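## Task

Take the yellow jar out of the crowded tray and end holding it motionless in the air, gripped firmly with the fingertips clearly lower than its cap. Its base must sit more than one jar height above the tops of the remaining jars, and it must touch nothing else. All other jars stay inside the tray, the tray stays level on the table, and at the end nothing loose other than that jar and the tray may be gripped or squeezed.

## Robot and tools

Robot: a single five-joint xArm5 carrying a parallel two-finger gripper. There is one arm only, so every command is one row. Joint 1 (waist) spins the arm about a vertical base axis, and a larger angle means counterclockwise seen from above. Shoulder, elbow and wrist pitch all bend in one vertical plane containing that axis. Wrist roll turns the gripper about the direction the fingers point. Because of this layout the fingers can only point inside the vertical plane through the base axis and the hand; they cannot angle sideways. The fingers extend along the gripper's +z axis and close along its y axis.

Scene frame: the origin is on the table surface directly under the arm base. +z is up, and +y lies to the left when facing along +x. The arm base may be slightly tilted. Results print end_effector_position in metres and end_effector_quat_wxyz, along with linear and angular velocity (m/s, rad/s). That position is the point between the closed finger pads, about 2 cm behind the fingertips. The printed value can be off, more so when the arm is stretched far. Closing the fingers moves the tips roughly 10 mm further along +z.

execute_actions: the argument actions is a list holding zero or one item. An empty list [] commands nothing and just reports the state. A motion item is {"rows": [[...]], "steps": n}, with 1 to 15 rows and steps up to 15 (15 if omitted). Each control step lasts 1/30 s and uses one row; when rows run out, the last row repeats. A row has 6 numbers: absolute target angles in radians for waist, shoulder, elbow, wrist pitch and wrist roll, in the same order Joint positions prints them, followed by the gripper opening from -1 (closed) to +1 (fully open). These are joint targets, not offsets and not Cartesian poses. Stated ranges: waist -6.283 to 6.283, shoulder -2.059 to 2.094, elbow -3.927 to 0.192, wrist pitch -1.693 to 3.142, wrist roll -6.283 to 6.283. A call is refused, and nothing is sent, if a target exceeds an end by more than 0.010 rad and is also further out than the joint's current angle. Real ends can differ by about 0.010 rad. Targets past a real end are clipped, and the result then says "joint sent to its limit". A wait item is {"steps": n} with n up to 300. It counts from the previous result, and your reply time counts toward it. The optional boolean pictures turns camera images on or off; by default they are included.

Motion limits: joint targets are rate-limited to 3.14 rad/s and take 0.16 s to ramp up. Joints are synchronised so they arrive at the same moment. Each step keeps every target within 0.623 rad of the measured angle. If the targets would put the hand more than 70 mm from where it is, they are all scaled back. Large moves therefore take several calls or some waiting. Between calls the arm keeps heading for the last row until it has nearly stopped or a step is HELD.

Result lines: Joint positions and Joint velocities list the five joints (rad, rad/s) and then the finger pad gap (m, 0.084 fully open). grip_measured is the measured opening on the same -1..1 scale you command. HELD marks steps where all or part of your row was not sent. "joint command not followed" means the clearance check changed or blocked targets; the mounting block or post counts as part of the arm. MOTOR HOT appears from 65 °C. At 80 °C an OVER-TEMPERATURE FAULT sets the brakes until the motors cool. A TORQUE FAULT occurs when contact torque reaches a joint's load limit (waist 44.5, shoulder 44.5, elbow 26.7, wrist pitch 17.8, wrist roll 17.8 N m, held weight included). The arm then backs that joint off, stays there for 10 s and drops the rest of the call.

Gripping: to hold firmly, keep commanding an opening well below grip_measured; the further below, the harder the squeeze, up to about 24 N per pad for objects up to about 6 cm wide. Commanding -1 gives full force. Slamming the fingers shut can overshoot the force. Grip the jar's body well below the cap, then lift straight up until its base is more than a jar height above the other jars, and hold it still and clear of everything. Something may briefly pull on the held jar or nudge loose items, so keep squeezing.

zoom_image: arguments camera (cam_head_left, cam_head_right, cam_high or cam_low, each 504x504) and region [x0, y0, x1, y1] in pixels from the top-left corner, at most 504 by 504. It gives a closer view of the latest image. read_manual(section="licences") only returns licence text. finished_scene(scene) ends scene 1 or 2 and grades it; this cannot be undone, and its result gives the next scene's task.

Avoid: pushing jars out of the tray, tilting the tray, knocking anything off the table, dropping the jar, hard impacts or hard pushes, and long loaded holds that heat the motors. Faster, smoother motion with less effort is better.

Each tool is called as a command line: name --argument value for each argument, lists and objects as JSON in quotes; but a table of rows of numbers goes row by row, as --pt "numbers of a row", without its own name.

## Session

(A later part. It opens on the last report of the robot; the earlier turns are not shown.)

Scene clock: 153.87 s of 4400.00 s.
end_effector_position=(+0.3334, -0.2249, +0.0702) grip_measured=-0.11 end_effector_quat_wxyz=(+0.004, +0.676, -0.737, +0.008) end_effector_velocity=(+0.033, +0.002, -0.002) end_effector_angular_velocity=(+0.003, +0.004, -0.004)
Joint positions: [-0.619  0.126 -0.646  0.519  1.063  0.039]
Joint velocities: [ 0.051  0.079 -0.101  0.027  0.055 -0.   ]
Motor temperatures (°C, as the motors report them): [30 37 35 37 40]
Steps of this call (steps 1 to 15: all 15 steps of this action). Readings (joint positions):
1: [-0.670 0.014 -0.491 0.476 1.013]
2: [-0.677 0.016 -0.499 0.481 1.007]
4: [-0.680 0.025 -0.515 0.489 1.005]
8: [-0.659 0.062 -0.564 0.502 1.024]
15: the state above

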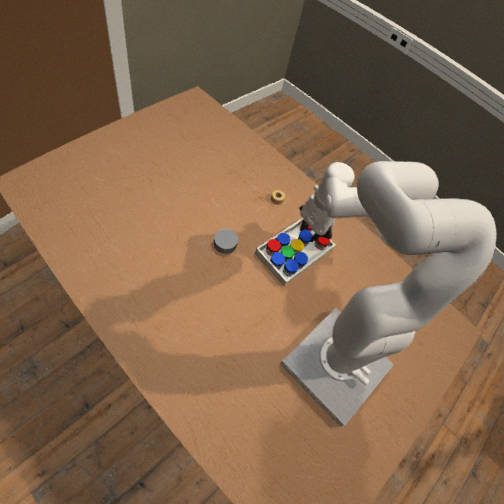

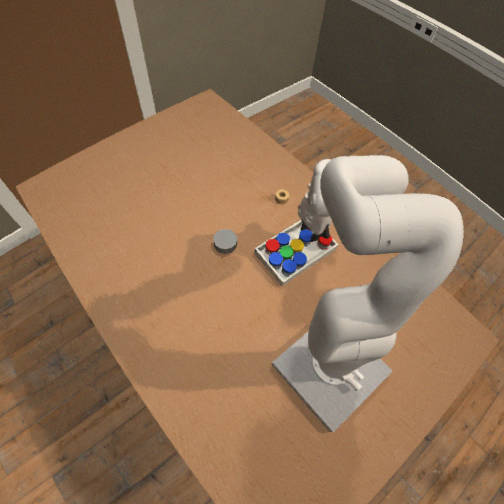

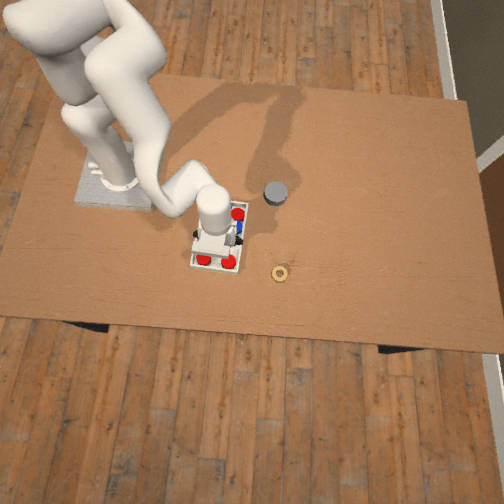

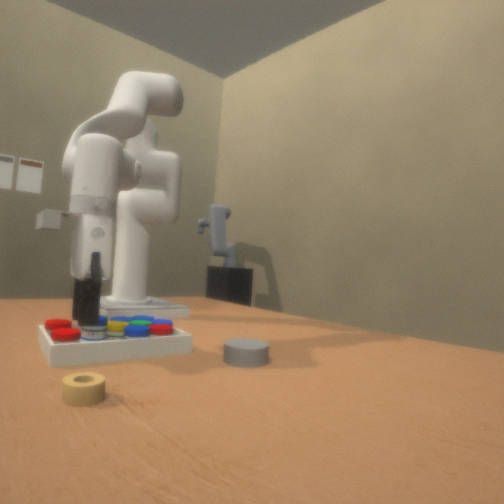

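execute_actions --actions '[{"rows":[[-0.621,0.137,-0.653,0.516,1.062,-0.28],[-0.621,0.144,-0.653,0.509,1.062,-0.28],[-0.621,0.151,-0.653,0.502,1.062,-0.28],[-0.621,0.158,-0.653,0.495,1.062,-0.28],[-0.621,0.165,-0.653,0.488,1.062,-0.28],[-0.621,0.172,-0.653,0.481,1.062,-0.28],[-0.621,0.172,-0.653,0.481,1.062,-0.28],[-0.621,0.172,-0.653,0.481,1.062,-0.28],[-0.621,0.172,-0.653,0.481,1.062,-0.28],[-0.621,0.172,-0.653,0.481,1.062,-0.1],[-0.621,0.172,-0.653,0.481,1.062,0.05]]}]' --pictures false

execute_actions --actions '[{"rows":[[-0.611,0.167,-0.6455,0.4785,1.072,0.05],[-0.601,0.162,-0.638,0.476,1.082,0.05],[-0.591,0.157,-0.6305,0.4735,1.092,0.05],[-0.581,0.152,-0.623,0.471,1.102,0.05],[-0.571,0.147,-0.6155,0.4685,1.112,0.05],[-0.563,0.143,-0.6095,0.4665,1.12,0.05],[-0.563,0.143,-0.6095,0.4665,1.12,0.05],[-0.563,0.143,-0.6095,0.4665,1.12,0.05],[-0.563,0.143,-0.6095,0.4665,1.12,0.0],[-0.563,0.143,-0.6095,0.4665,1.12,-0.08],[-0.563,0.143,-0.6095,0.4665,1.12,-0.16],[-0.563,0.143,-0.6095,0.4665,1.12,-0.25]]}]'

zoom_image --camera "cam_low" --region '[20, 260, 200, 380]'

Scene clock: 166.07 s of 4400.00 s.
end_effector_position=(+0.3346, -0.2266, +0.0566) grip_measured=+0.02 end_effector_quat_wxyz=(-0.004, -0.676, +0.737, -0.008) end_effector_velocity=(-0.000, +0.000, -0.001) end_effector_angular_velocity=(+0.001, +0.001, +0.002)
Joint positions: [-0.621  0.172 -0.653  0.481  1.062  0.045]
Joint velocities: [ 0.001  0.002  0.    -0.001 -0.001  0.014]
Motor temperatures (°C, as the motors report them): [30 37 35 37 40]
Steps of this call (steps 1 to 15: the robot went on to your last target; steps 16 to 90: nothing new was sent; then 8.70 s passed at rest; steps 91 to 105: all 15 steps of this action). Readings (joint positions):
91: [-0.617 0.130 -0.651 0.521 1.066]
92: [-0.618 0.132 -0.652 0.520 1.065]
94: [-0.620 0.139 -0.653 0.512 1.063]
98: [-0.621 0.164 -0.652 0.490 1.062]
105: the state above

Scene clock: 166.57 s of 4400.00 s.
end_effector_position=(+0.3373, -0.2012, +0.0558) grip_measured=-0.08 end_effector_quat_wxyz=(-0.004, -0.675, +0.737, -0.008) end_effector_velocity=(+0.000, +0.000, +0.000) end_effector_angular_velocity=(-0.001, -0.001, -0.004)
Joint positions: [-0.564  0.143 -0.61   0.466  1.12   0.041]
Joint velocities: [ 0.    -0.001  0.001 -0.002  0.005  0.   ]
Motor temperatures (°C, as the motors report them): [30 37 35 37 40]
Steps of this call (steps 1 to 15: all 15 steps of this action). Readings (joint positions):
1: [-0.621 0.172 -0.653 0.481 1.062]
2: [-0.619 0.171 -0.651 0.480 1.065]
4: [-0.608 0.165 -0.643 0.477 1.076]
8: [-0.574 0.148 -0.618 0.469 1.109]
15: the state above

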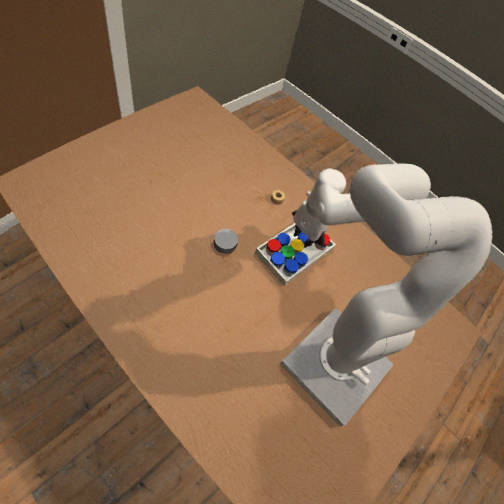

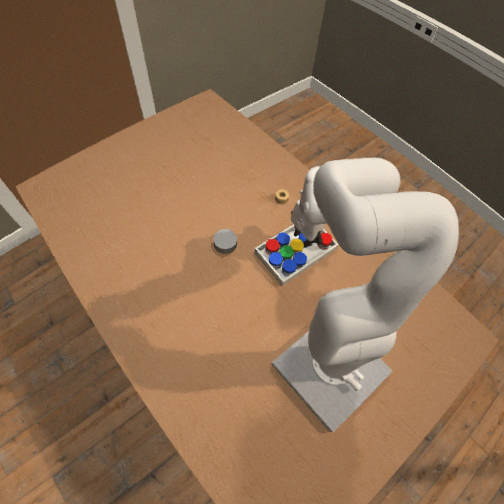

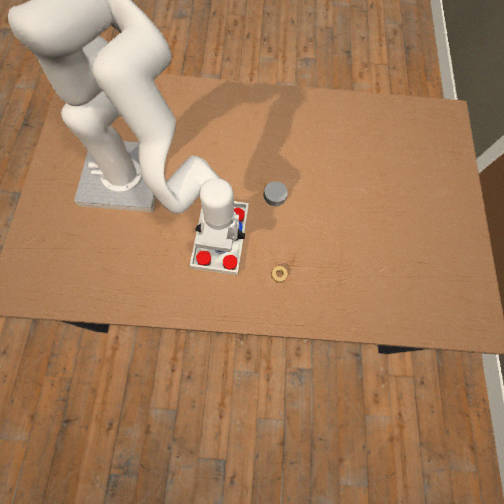

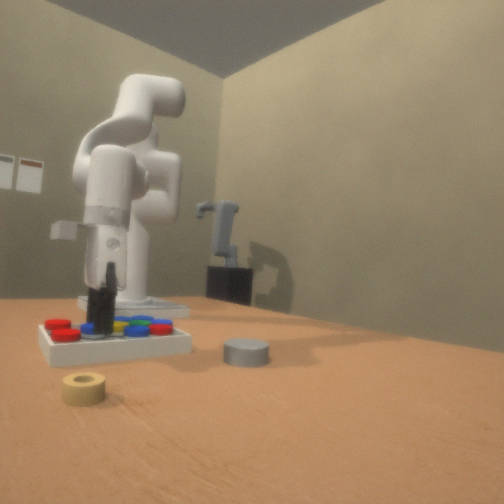

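Region (20, 260, 200, 380) of cam_low's 504x504 image, scaled by 2.800, with more detail than that image has.

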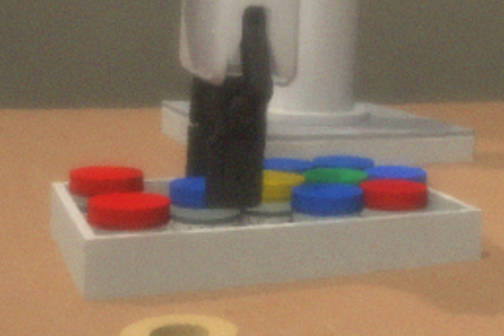

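execute_actions --actions '[{"rows":[[-0.563,0.136,-0.6095,0.4735,1.12,-0.25],[-0.563,0.136,-0.6095,0.4735,1.12,-0.25],[-0.572,0.14,-0.615,0.475,1.111,-0.25],[-0.581,0.1435,-0.62,0.4765,1.102,-0.25],[-0.59,0.147,-0.625,0.478,1.093,-0.25],[-0.598,0.151,-0.6305,0.4795,1.085,-0.25],[-0.607,0.1545,-0.636,0.4815,1.076,-0.25],[-0.616,0.158,-0.641,0.483,1.067,-0.25],[-0.616,0.158,-0.641,0.483,1.067,-0.25],[-0.616,0.165,-0.641,0.476,1.067,-0.25],[-0.616,0.165,-0.641,0.476,1.067,-0.25],[-0.616,0.165,-0.641,0.476,1.067,-0.25],[-0.616,0.165,-0.641,0.476,1.067,-0.1],[-0.616,0.165,-0.641,0.476,1.067,0.05]]}]' --pictures false

execute_actions --actions '[{"rows":[[-0.616,0.165,-0.641,0.476,1.067,0.05],[-0.616,0.165,-0.641,0.476,1.067,0.05],[-0.606,0.158,-0.631,0.473,1.077,0.07],[-0.595,0.1505,-0.621,0.4705,1.088,0.07],[-0.585,0.143,-0.611,0.468,1.098,0.07],[-0.574,0.136,-0.6,0.464,1.109,0.07],[-0.564,0.129,-0.59,0.461,1.119,0.07],[-0.554,0.1215,-0.58,0.4585,1.129,0.07],[-0.543,0.114,-0.57,0.456,1.14,0.07],[-0.533,0.107,-0.56,0.453,1.15,0.07]]}]'

zoom_image --camera "cam_head_left" --region '[265, 200, 345, 280]'

zoom_image --camera "cam_low" --region '[20, 260, 200, 380]'

Scene clock: 176.43 s of 4400.00 s.
end_effector_position=(+0.3329, -0.2228, +0.0560) grip_measured=-0.05 end_effector_quat_wxyz=(-0.004, -0.676, +0.737, -0.007) end_effector_velocity=(-0.002, -0.001, -0.005) end_effector_angular_velocity=(+0.003, +0.004, +0.006)
Joint positions: [-0.615  0.164 -0.64   0.477  1.068  0.042]
Joint velocities: [-0.004  0.016 -0.002 -0.009 -0.01   0.046]
Motor temperatures (°C, as the motors report them): [30 37 35 37 40]
Steps of this call (steps 1 to 15: the robot went on to your last target; steps 16 to 90: nothing new was sent; then 6.37 s passed at rest; steps 91 to 105: all 15 steps of this action). Readings (joint positions):
91: [-0.563 0.143 -0.610 0.467 1.120]
92: [-0.563 0.142 -0.609 0.469 1.120]
94: [-0.565 0.140 -0.609 0.472 1.118]
98: [-0.590 0.148 -0.625 0.478 1.093]
105: the state above

Scene clock: 176.93 s of 4400.00 s.
end_effector_position=(+0.3311, -0.1848, +0.0555) grip_measured=+0.06 end_effector_quat_wxyz=(+0.004, +0.676, -0.737, +0.007) end_effector_velocity=(+0.002, +0.012, +0.003) end_effector_angular_velocity=(-0.006, -0.012, -0.012)
Joint positions: [-0.535  0.108 -0.562  0.454  1.147  0.047]
Joint velocities: [ 0.031 -0.026  0.027 -0.015  0.043  0.   ]
Motor temperatures (°C, as the motors report them): [30 37 35 37 40]
Steps of this call (steps 1 to 15: all 15 steps of this action). Readings (joint positions):
1: [-0.616 0.165 -0.640 0.476 1.067]
2: [-0.616 0.165 -0.641 0.476 1.067]
4: [-0.614 0.163 -0.639 0.475 1.070]
8: [-0.584 0.143 -0.610 0.467 1.099]
15: the state above

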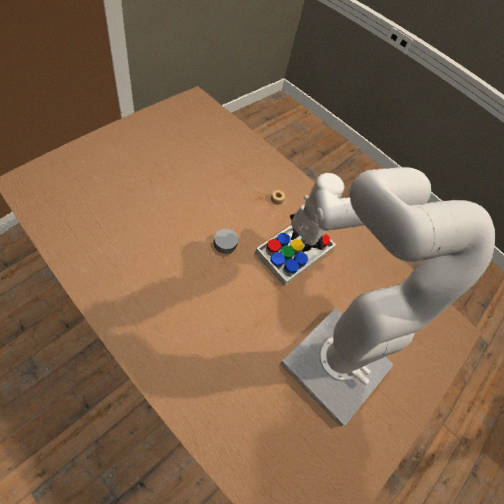

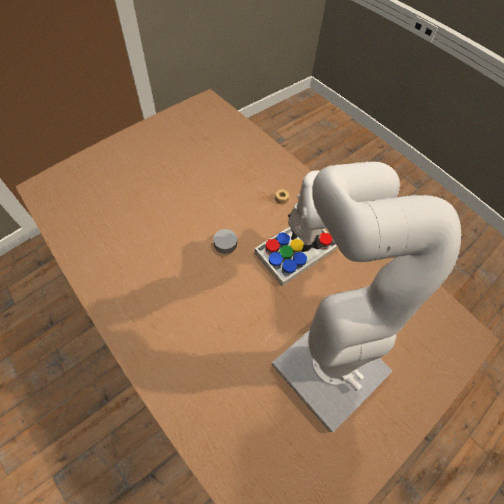

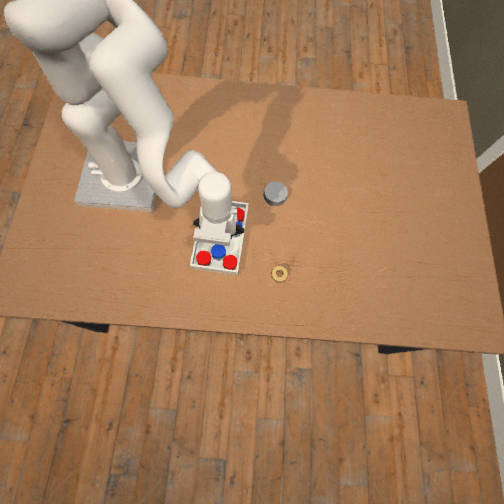

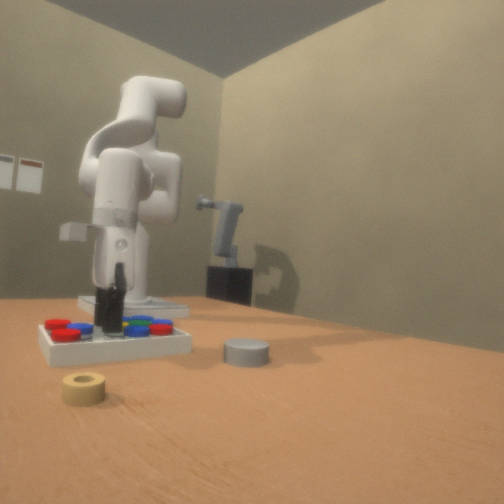

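Region (265, 200, 345, 280) of cam_head_left's 504x504 image, scaled by 6.300, with more detail than that image has.

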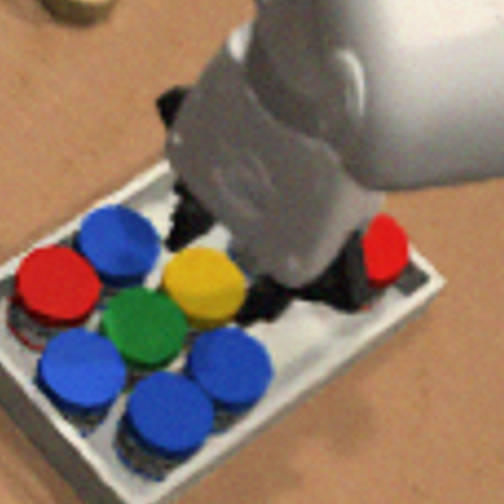

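Region (20, 260, 200, 380) of cam_low's 504x504 image, scaled by 2.800, with more detail than that image has.

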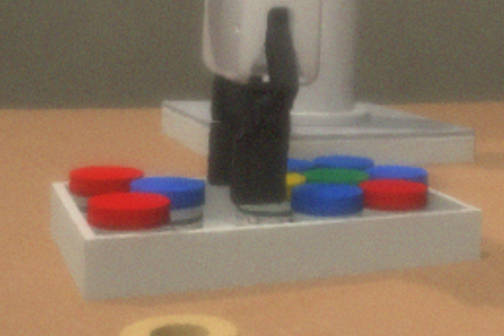

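execute_actions --actions '[{"rows":[[-0.528,0.1,-0.55,0.45,1.155,0.02],[-0.528,0.1,-0.55,0.45,1.155,0.02],[-0.528,0.1,-0.55,0.45,1.155,0],[-0.528,0.1,-0.55,0.45,1.155,-0.05],[-0.528,0.1,-0.55,0.45,1.155,-0.12],[-0.528,0.1,-0.55,0.45,1.155,-0.18],[-0.528,0.1,-0.55,0.45,1.155,-0.25],[-0.528,0.1,-0.55,0.45,1.155,-0.25],[-0.528,0.1,-0.55,0.45,1.155,-0.25],[-0.528,0.092,-0.55,0.458,1.155,-0.25],[-0.537,0.096,-0.556,0.46,1.146,-0.25],[-0.546,0.1005,-0.562,0.4615,1.137,-0.25],[-0.555,0.105,-0.568,0.463,1.128,-0.25],[-0.564,0.109,-0.574,0.465,1.119,-0.25],[-0.573,0.1135,-0.58,0.4665,1.11,-0.25]]}]' --pictures false

execute_actions --actions '[{"rows":[[-0.573,0.1135,-0.58,0.4665,1.11,-0.25],[-0.573,0.121,-0.58,0.459,1.11,-0.25],[-0.573,0.121,-0.58,0.459,1.11,-0.25],[-0.573,0.121,-0.58,0.459,1.11,-0.25],[-0.573,0.121,-0.58,0.459,1.11,-0.1],[-0.573,0.121,-0.58,0.459,1.11,0.08],[-0.573,0.121,-0.58,0.459,1.11,0.08],[-0.573,0.121,-0.58,0.459,1.11,0.08],[-0.563,0.116,-0.573,0.457,1.12,0.08],[-0.552,0.111,-0.566,0.455,1.131,0.08],[-0.542,0.106,-0.559,0.453,1.141,0.08]]}]'

zoom_image --camera "cam_head_left" --region '[265, 200, 345, 280]'

zoom_image --camera "cam_low" --region '[20, 260, 200, 380]'

Scene clock: 186.17 s of 4400.00 s.
end_effector_position=(+0.3289, -0.1890, +0.0577) grip_measured=-0.09 end_effector_quat_wxyz=(+0.004, +0.676, -0.737, +0.007) end_effector_velocity=(-0.004, -0.100, +0.009) end_effector_angular_velocity=(-0.005, -0.009, -0.008)
Joint positions: [-0.547  0.102 -0.563  0.461  1.135  0.04 ]
Joint velocities: [-0.234  0.095 -0.16   0.056 -0.226 -0.   ]
Motor temperatures (°C, as the motors report them): [30 37 35 37 40]
Steps of this call (steps 1 to 15: the robot went on to your last target; steps 16 to 90: nothing new was sent; then 5.73 s passed at rest; steps 91 to 105: all 15 steps of this action). Readings (joint positions):
91: [-0.533 0.107 -0.560 0.453 1.150]
92: [-0.532 0.106 -0.558 0.452 1.151]
94: [-0.529 0.102 -0.553 0.451 1.153]
98: [-0.528 0.100 -0.551 0.450 1.155]
105: the state above

Scene clock: 186.67 s of 4400.00 s.
end_effector_position=(+0.3291, -0.1880, +0.0557) grip_measured=+0.07 end_effector_quat_wxyz=(+0.004, +0.676, -0.737, +0.007) end_effector_velocity=(-0.000, +0.026, -0.002) end_effector_angular_velocity=(+0.003, +0.006, -0.001)
Joint positions: [-0.545  0.107 -0.561  0.454  1.137  0.047]
Joint velocities: [ 0.06  -0.028  0.043 -0.009  0.061  0.001]
Motor temperatures (°C, as the motors report them): [30 37 35 37 40]
Steps of this call (steps 1 to 15: all 15 steps of this action). Readings (joint positions):
1: [-0.555 0.106 -0.568 0.463 1.127]
2: [-0.563 0.109 -0.573 0.464 1.121]
4: [-0.570 0.116 -0.578 0.462 1.114]
8: [-0.573 0.121 -0.579 0.459 1.110]
15: the state above

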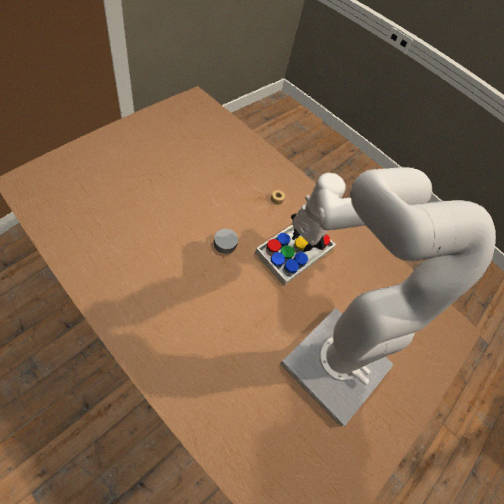

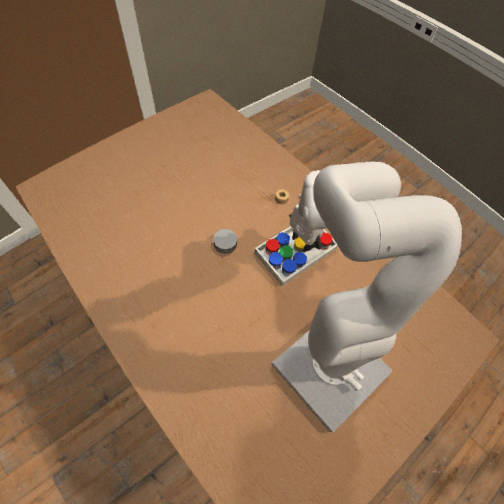

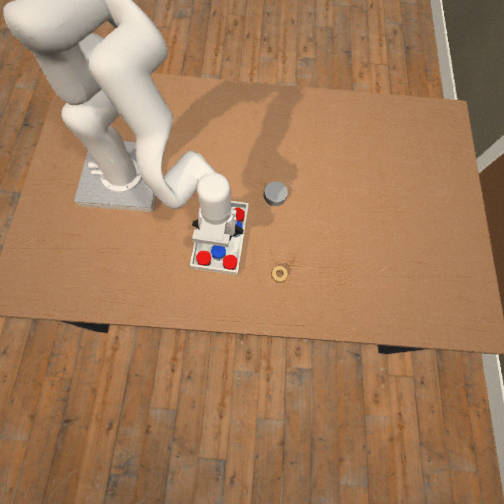

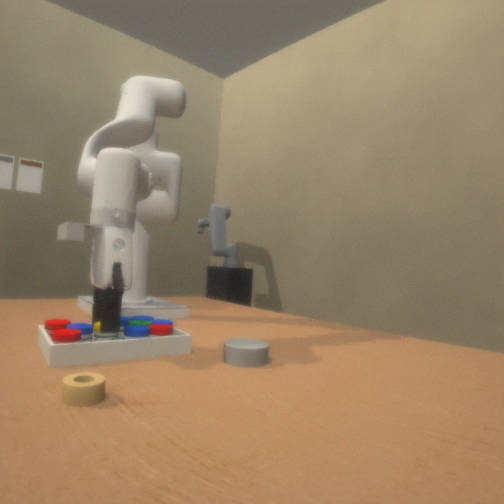

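Region (265, 200, 345, 280) of cam_head_left's 504x504 image, scaled by 6.300, with more detail than that image has.

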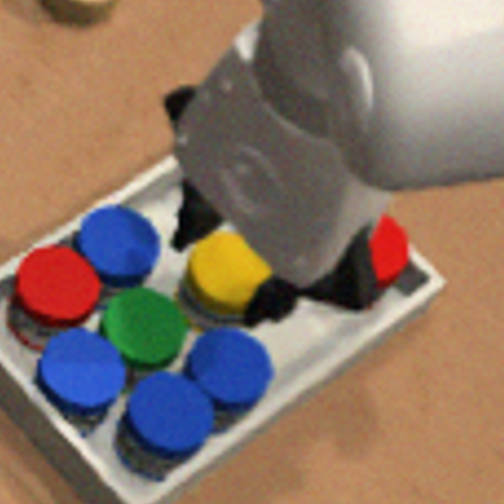

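Region (20, 260, 200, 380) of cam_low's 504x504 image, scaled by 2.800, with more detail than that image has.

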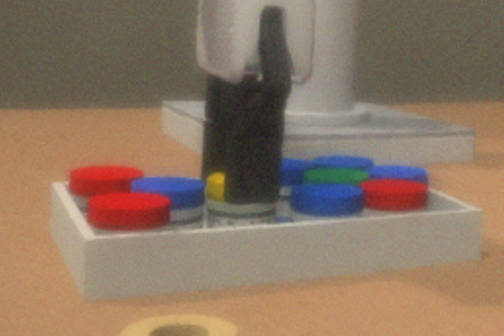

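execute_actions --actions '[{"rows":[[-0.545,0.12,-0.56,0.44,1.138,0.08],[-0.545,0.134,-0.5605,0.4265,1.138,0.08],[-0.545,0.148,-0.561,0.413,1.138,0.08],[-0.545,0.162,-0.562,0.4,1.138,0.08],[-0.545,0.176,-0.563,0.387,1.138,0.08],[-0.545,0.19,-0.564,0.374,1.138,0.08],[-0.545,0.19,-0.564,0.374,1.138,0.08],[-0.545,0.19,-0.564,0.374,1.138,0.08],[-0.545,0.19,-0.564,0.374,1.138,0.08],[-0.545,0.19,-0.564,0.374,1.138,0],[-0.545,0.19,-0.564,0.374,1.138,-0.1],[-0.545,0.19,-0.564,0.374,1.138,-0.2],[-0.545,0.19,-0.564,0.374,1.138,-0.5],[-0.545,0.19,-0.564,0.374,1.138,-1]]}]' --pictures false

execute_actions --actions '[{"rows":[[-0.545,0.19,-0.564,0.374,1.138,-1],[-0.545,0.19,-0.564,0.374,1.138,-1],[-0.545,0.175,-0.563,0.388,1.138,-1],[-0.545,0.15,-0.561,0.411,1.138,-1],[-0.545,0.12,-0.56,0.44,1.138,-1],[-0.545,0.09,-0.56,0.47,1.138,-1],[-0.545,0.05,-0.562,0.512,1.138,-1],[-0.545,0.01,-0.566,0.556,1.138,-1],[-0.545,-0.03,-0.572,0.602,1.138,-1],[-0.545,-0.07,-0.585,0.655,1.138,-1],[-0.545,-0.11,-0.6,0.71,1.138,-1],[-0.545,-0.15,-0.617,0.767,1.138,-1],[-0.545,-0.19,-0.635,0.825,1.138,-1],[-0.545,-0.22,-0.648,0.868,1.138,-1],[-0.545,-0.245,-0.659,0.904,1.138,-1]]}]' --pictures false

execute_actions --actions '[{"steps":20}]'

Scene clock: 197.43 s of 4400.00 s.
end_effector_position=(+0.3295, -0.1887, +0.0315) grip_measured=-0.07 end_effector_quat_wxyz=(-0.004, -0.676, +0.737, -0.008) end_effector_velocity=(-0.001, +0.000, -0.001) end_effector_angular_velocity=(+0.001, +0.002, +0.001)
Joint positions: [-0.545  0.189 -0.564  0.374  1.138  0.041]
Joint velocities: [-0.     0.003  0.002 -0.003 -0.001 -0.   ]
Motor temperatures (°C, as the motors report them): [30 37 35 37 40]
Steps of this call (steps 1 to 15: the robot went on to your last target; steps 16 to 90: nothing new was sent; then 7.27 s passed at rest; steps 91 to 105: all 15 steps of this action). Readings (joint positions):
91: [-0.542 0.106 -0.559 0.453 1.141]
92: [-0.543 0.109 -0.560 0.450 1.140]
94: [-0.544 0.124 -0.561 0.435 1.139]
98: [-0.545 0.173 -0.562 0.391 1.138]
105: the state above

Scene clock: 197.93 s of 4400.00 s.
end_effector_position=(+0.3308, -0.1880, +0.1340) grip_measured=-0.07 end_effector_quat_wxyz=(-0.003, -0.676, +0.737, -0.009) end_effector_velocity=(+0.006, +0.002, +0.439) end_effector_angular_velocity=(-0.023, -0.040, +0.001)
Joint positions: [-0.545 -0.111 -0.606  0.714  1.138  0.041]
Joint velocities: [-0.    -1.05  -0.404  1.409 -0.     0.   ]
Motor temperatures (°C, as the motors report them): [30 37 35 37 40]
Steps of this call (steps 1 to 15: all 15 steps of this action). Readings (joint positions):
1: [-0.545 0.190 -0.564 0.374 1.138]
2: [-0.545 0.190 -0.564 0.374 1.138]
4: [-0.545 0.187 -0.563 0.378 1.138]
8: [-0.545 0.124 -0.560 0.440 1.138]
15: the state above

Scene clock: 198.60 s of 4400.00 s.
end_effector_position=(+0.3254, -0.1842, +0.1903) grip_measured=-0.07 end_effector_quat_wxyz=(-0.004, -0.676, +0.737, -0.007) end_effector_velocity=(+0.001, -0.000, +0.002) end_effector_angular_velocity=(-0.001, -0.002, +0.001)
Joint positions: [-0.545 -0.245 -0.659  0.904  1.138  0.041]
Joint velocities: [ 0.001 -0.003 -0.002  0.002 -0.001 -0.   ]
Motor temperatures (°C, as the motors report them): [30 37 35 37 40]
Steps of this call (steps 1 to 20: the robot went on to your last target). Readings (joint positions):
1: [-0.545 -0.145 -0.620 0.761 1.138]
2: [-0.545 -0.177 -0.633 0.805 1.138]
4: [-0.545 -0.225 -0.654 0.869 1.138]
8: [-0.545 -0.243 -0.658 0.901 1.138]
20: the state above

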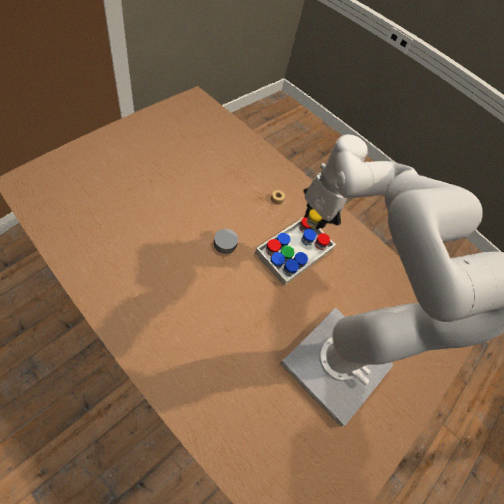

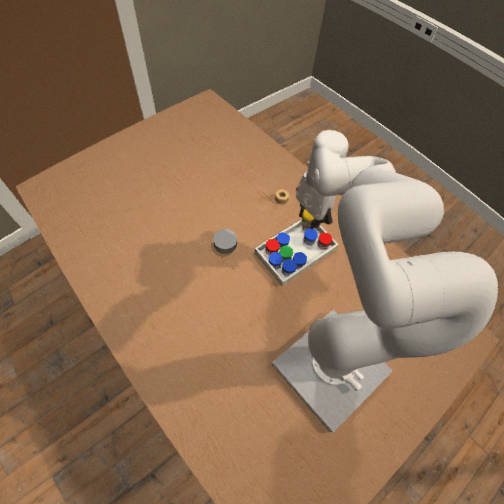

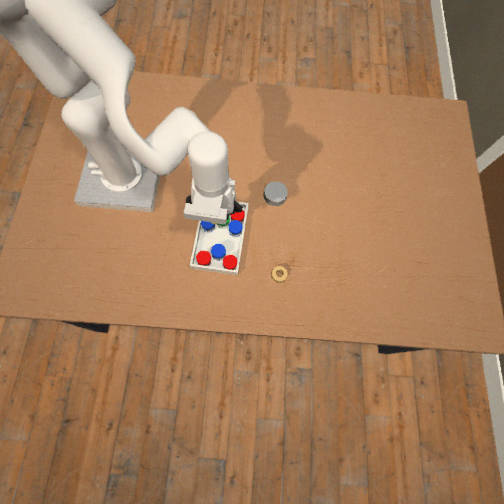

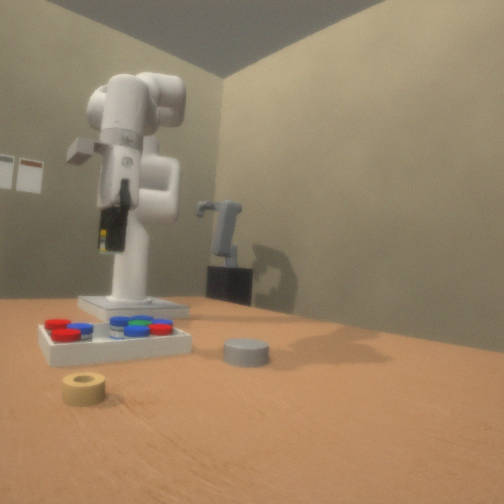

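finished_scene --scene 1

The scene is finished: the task was done.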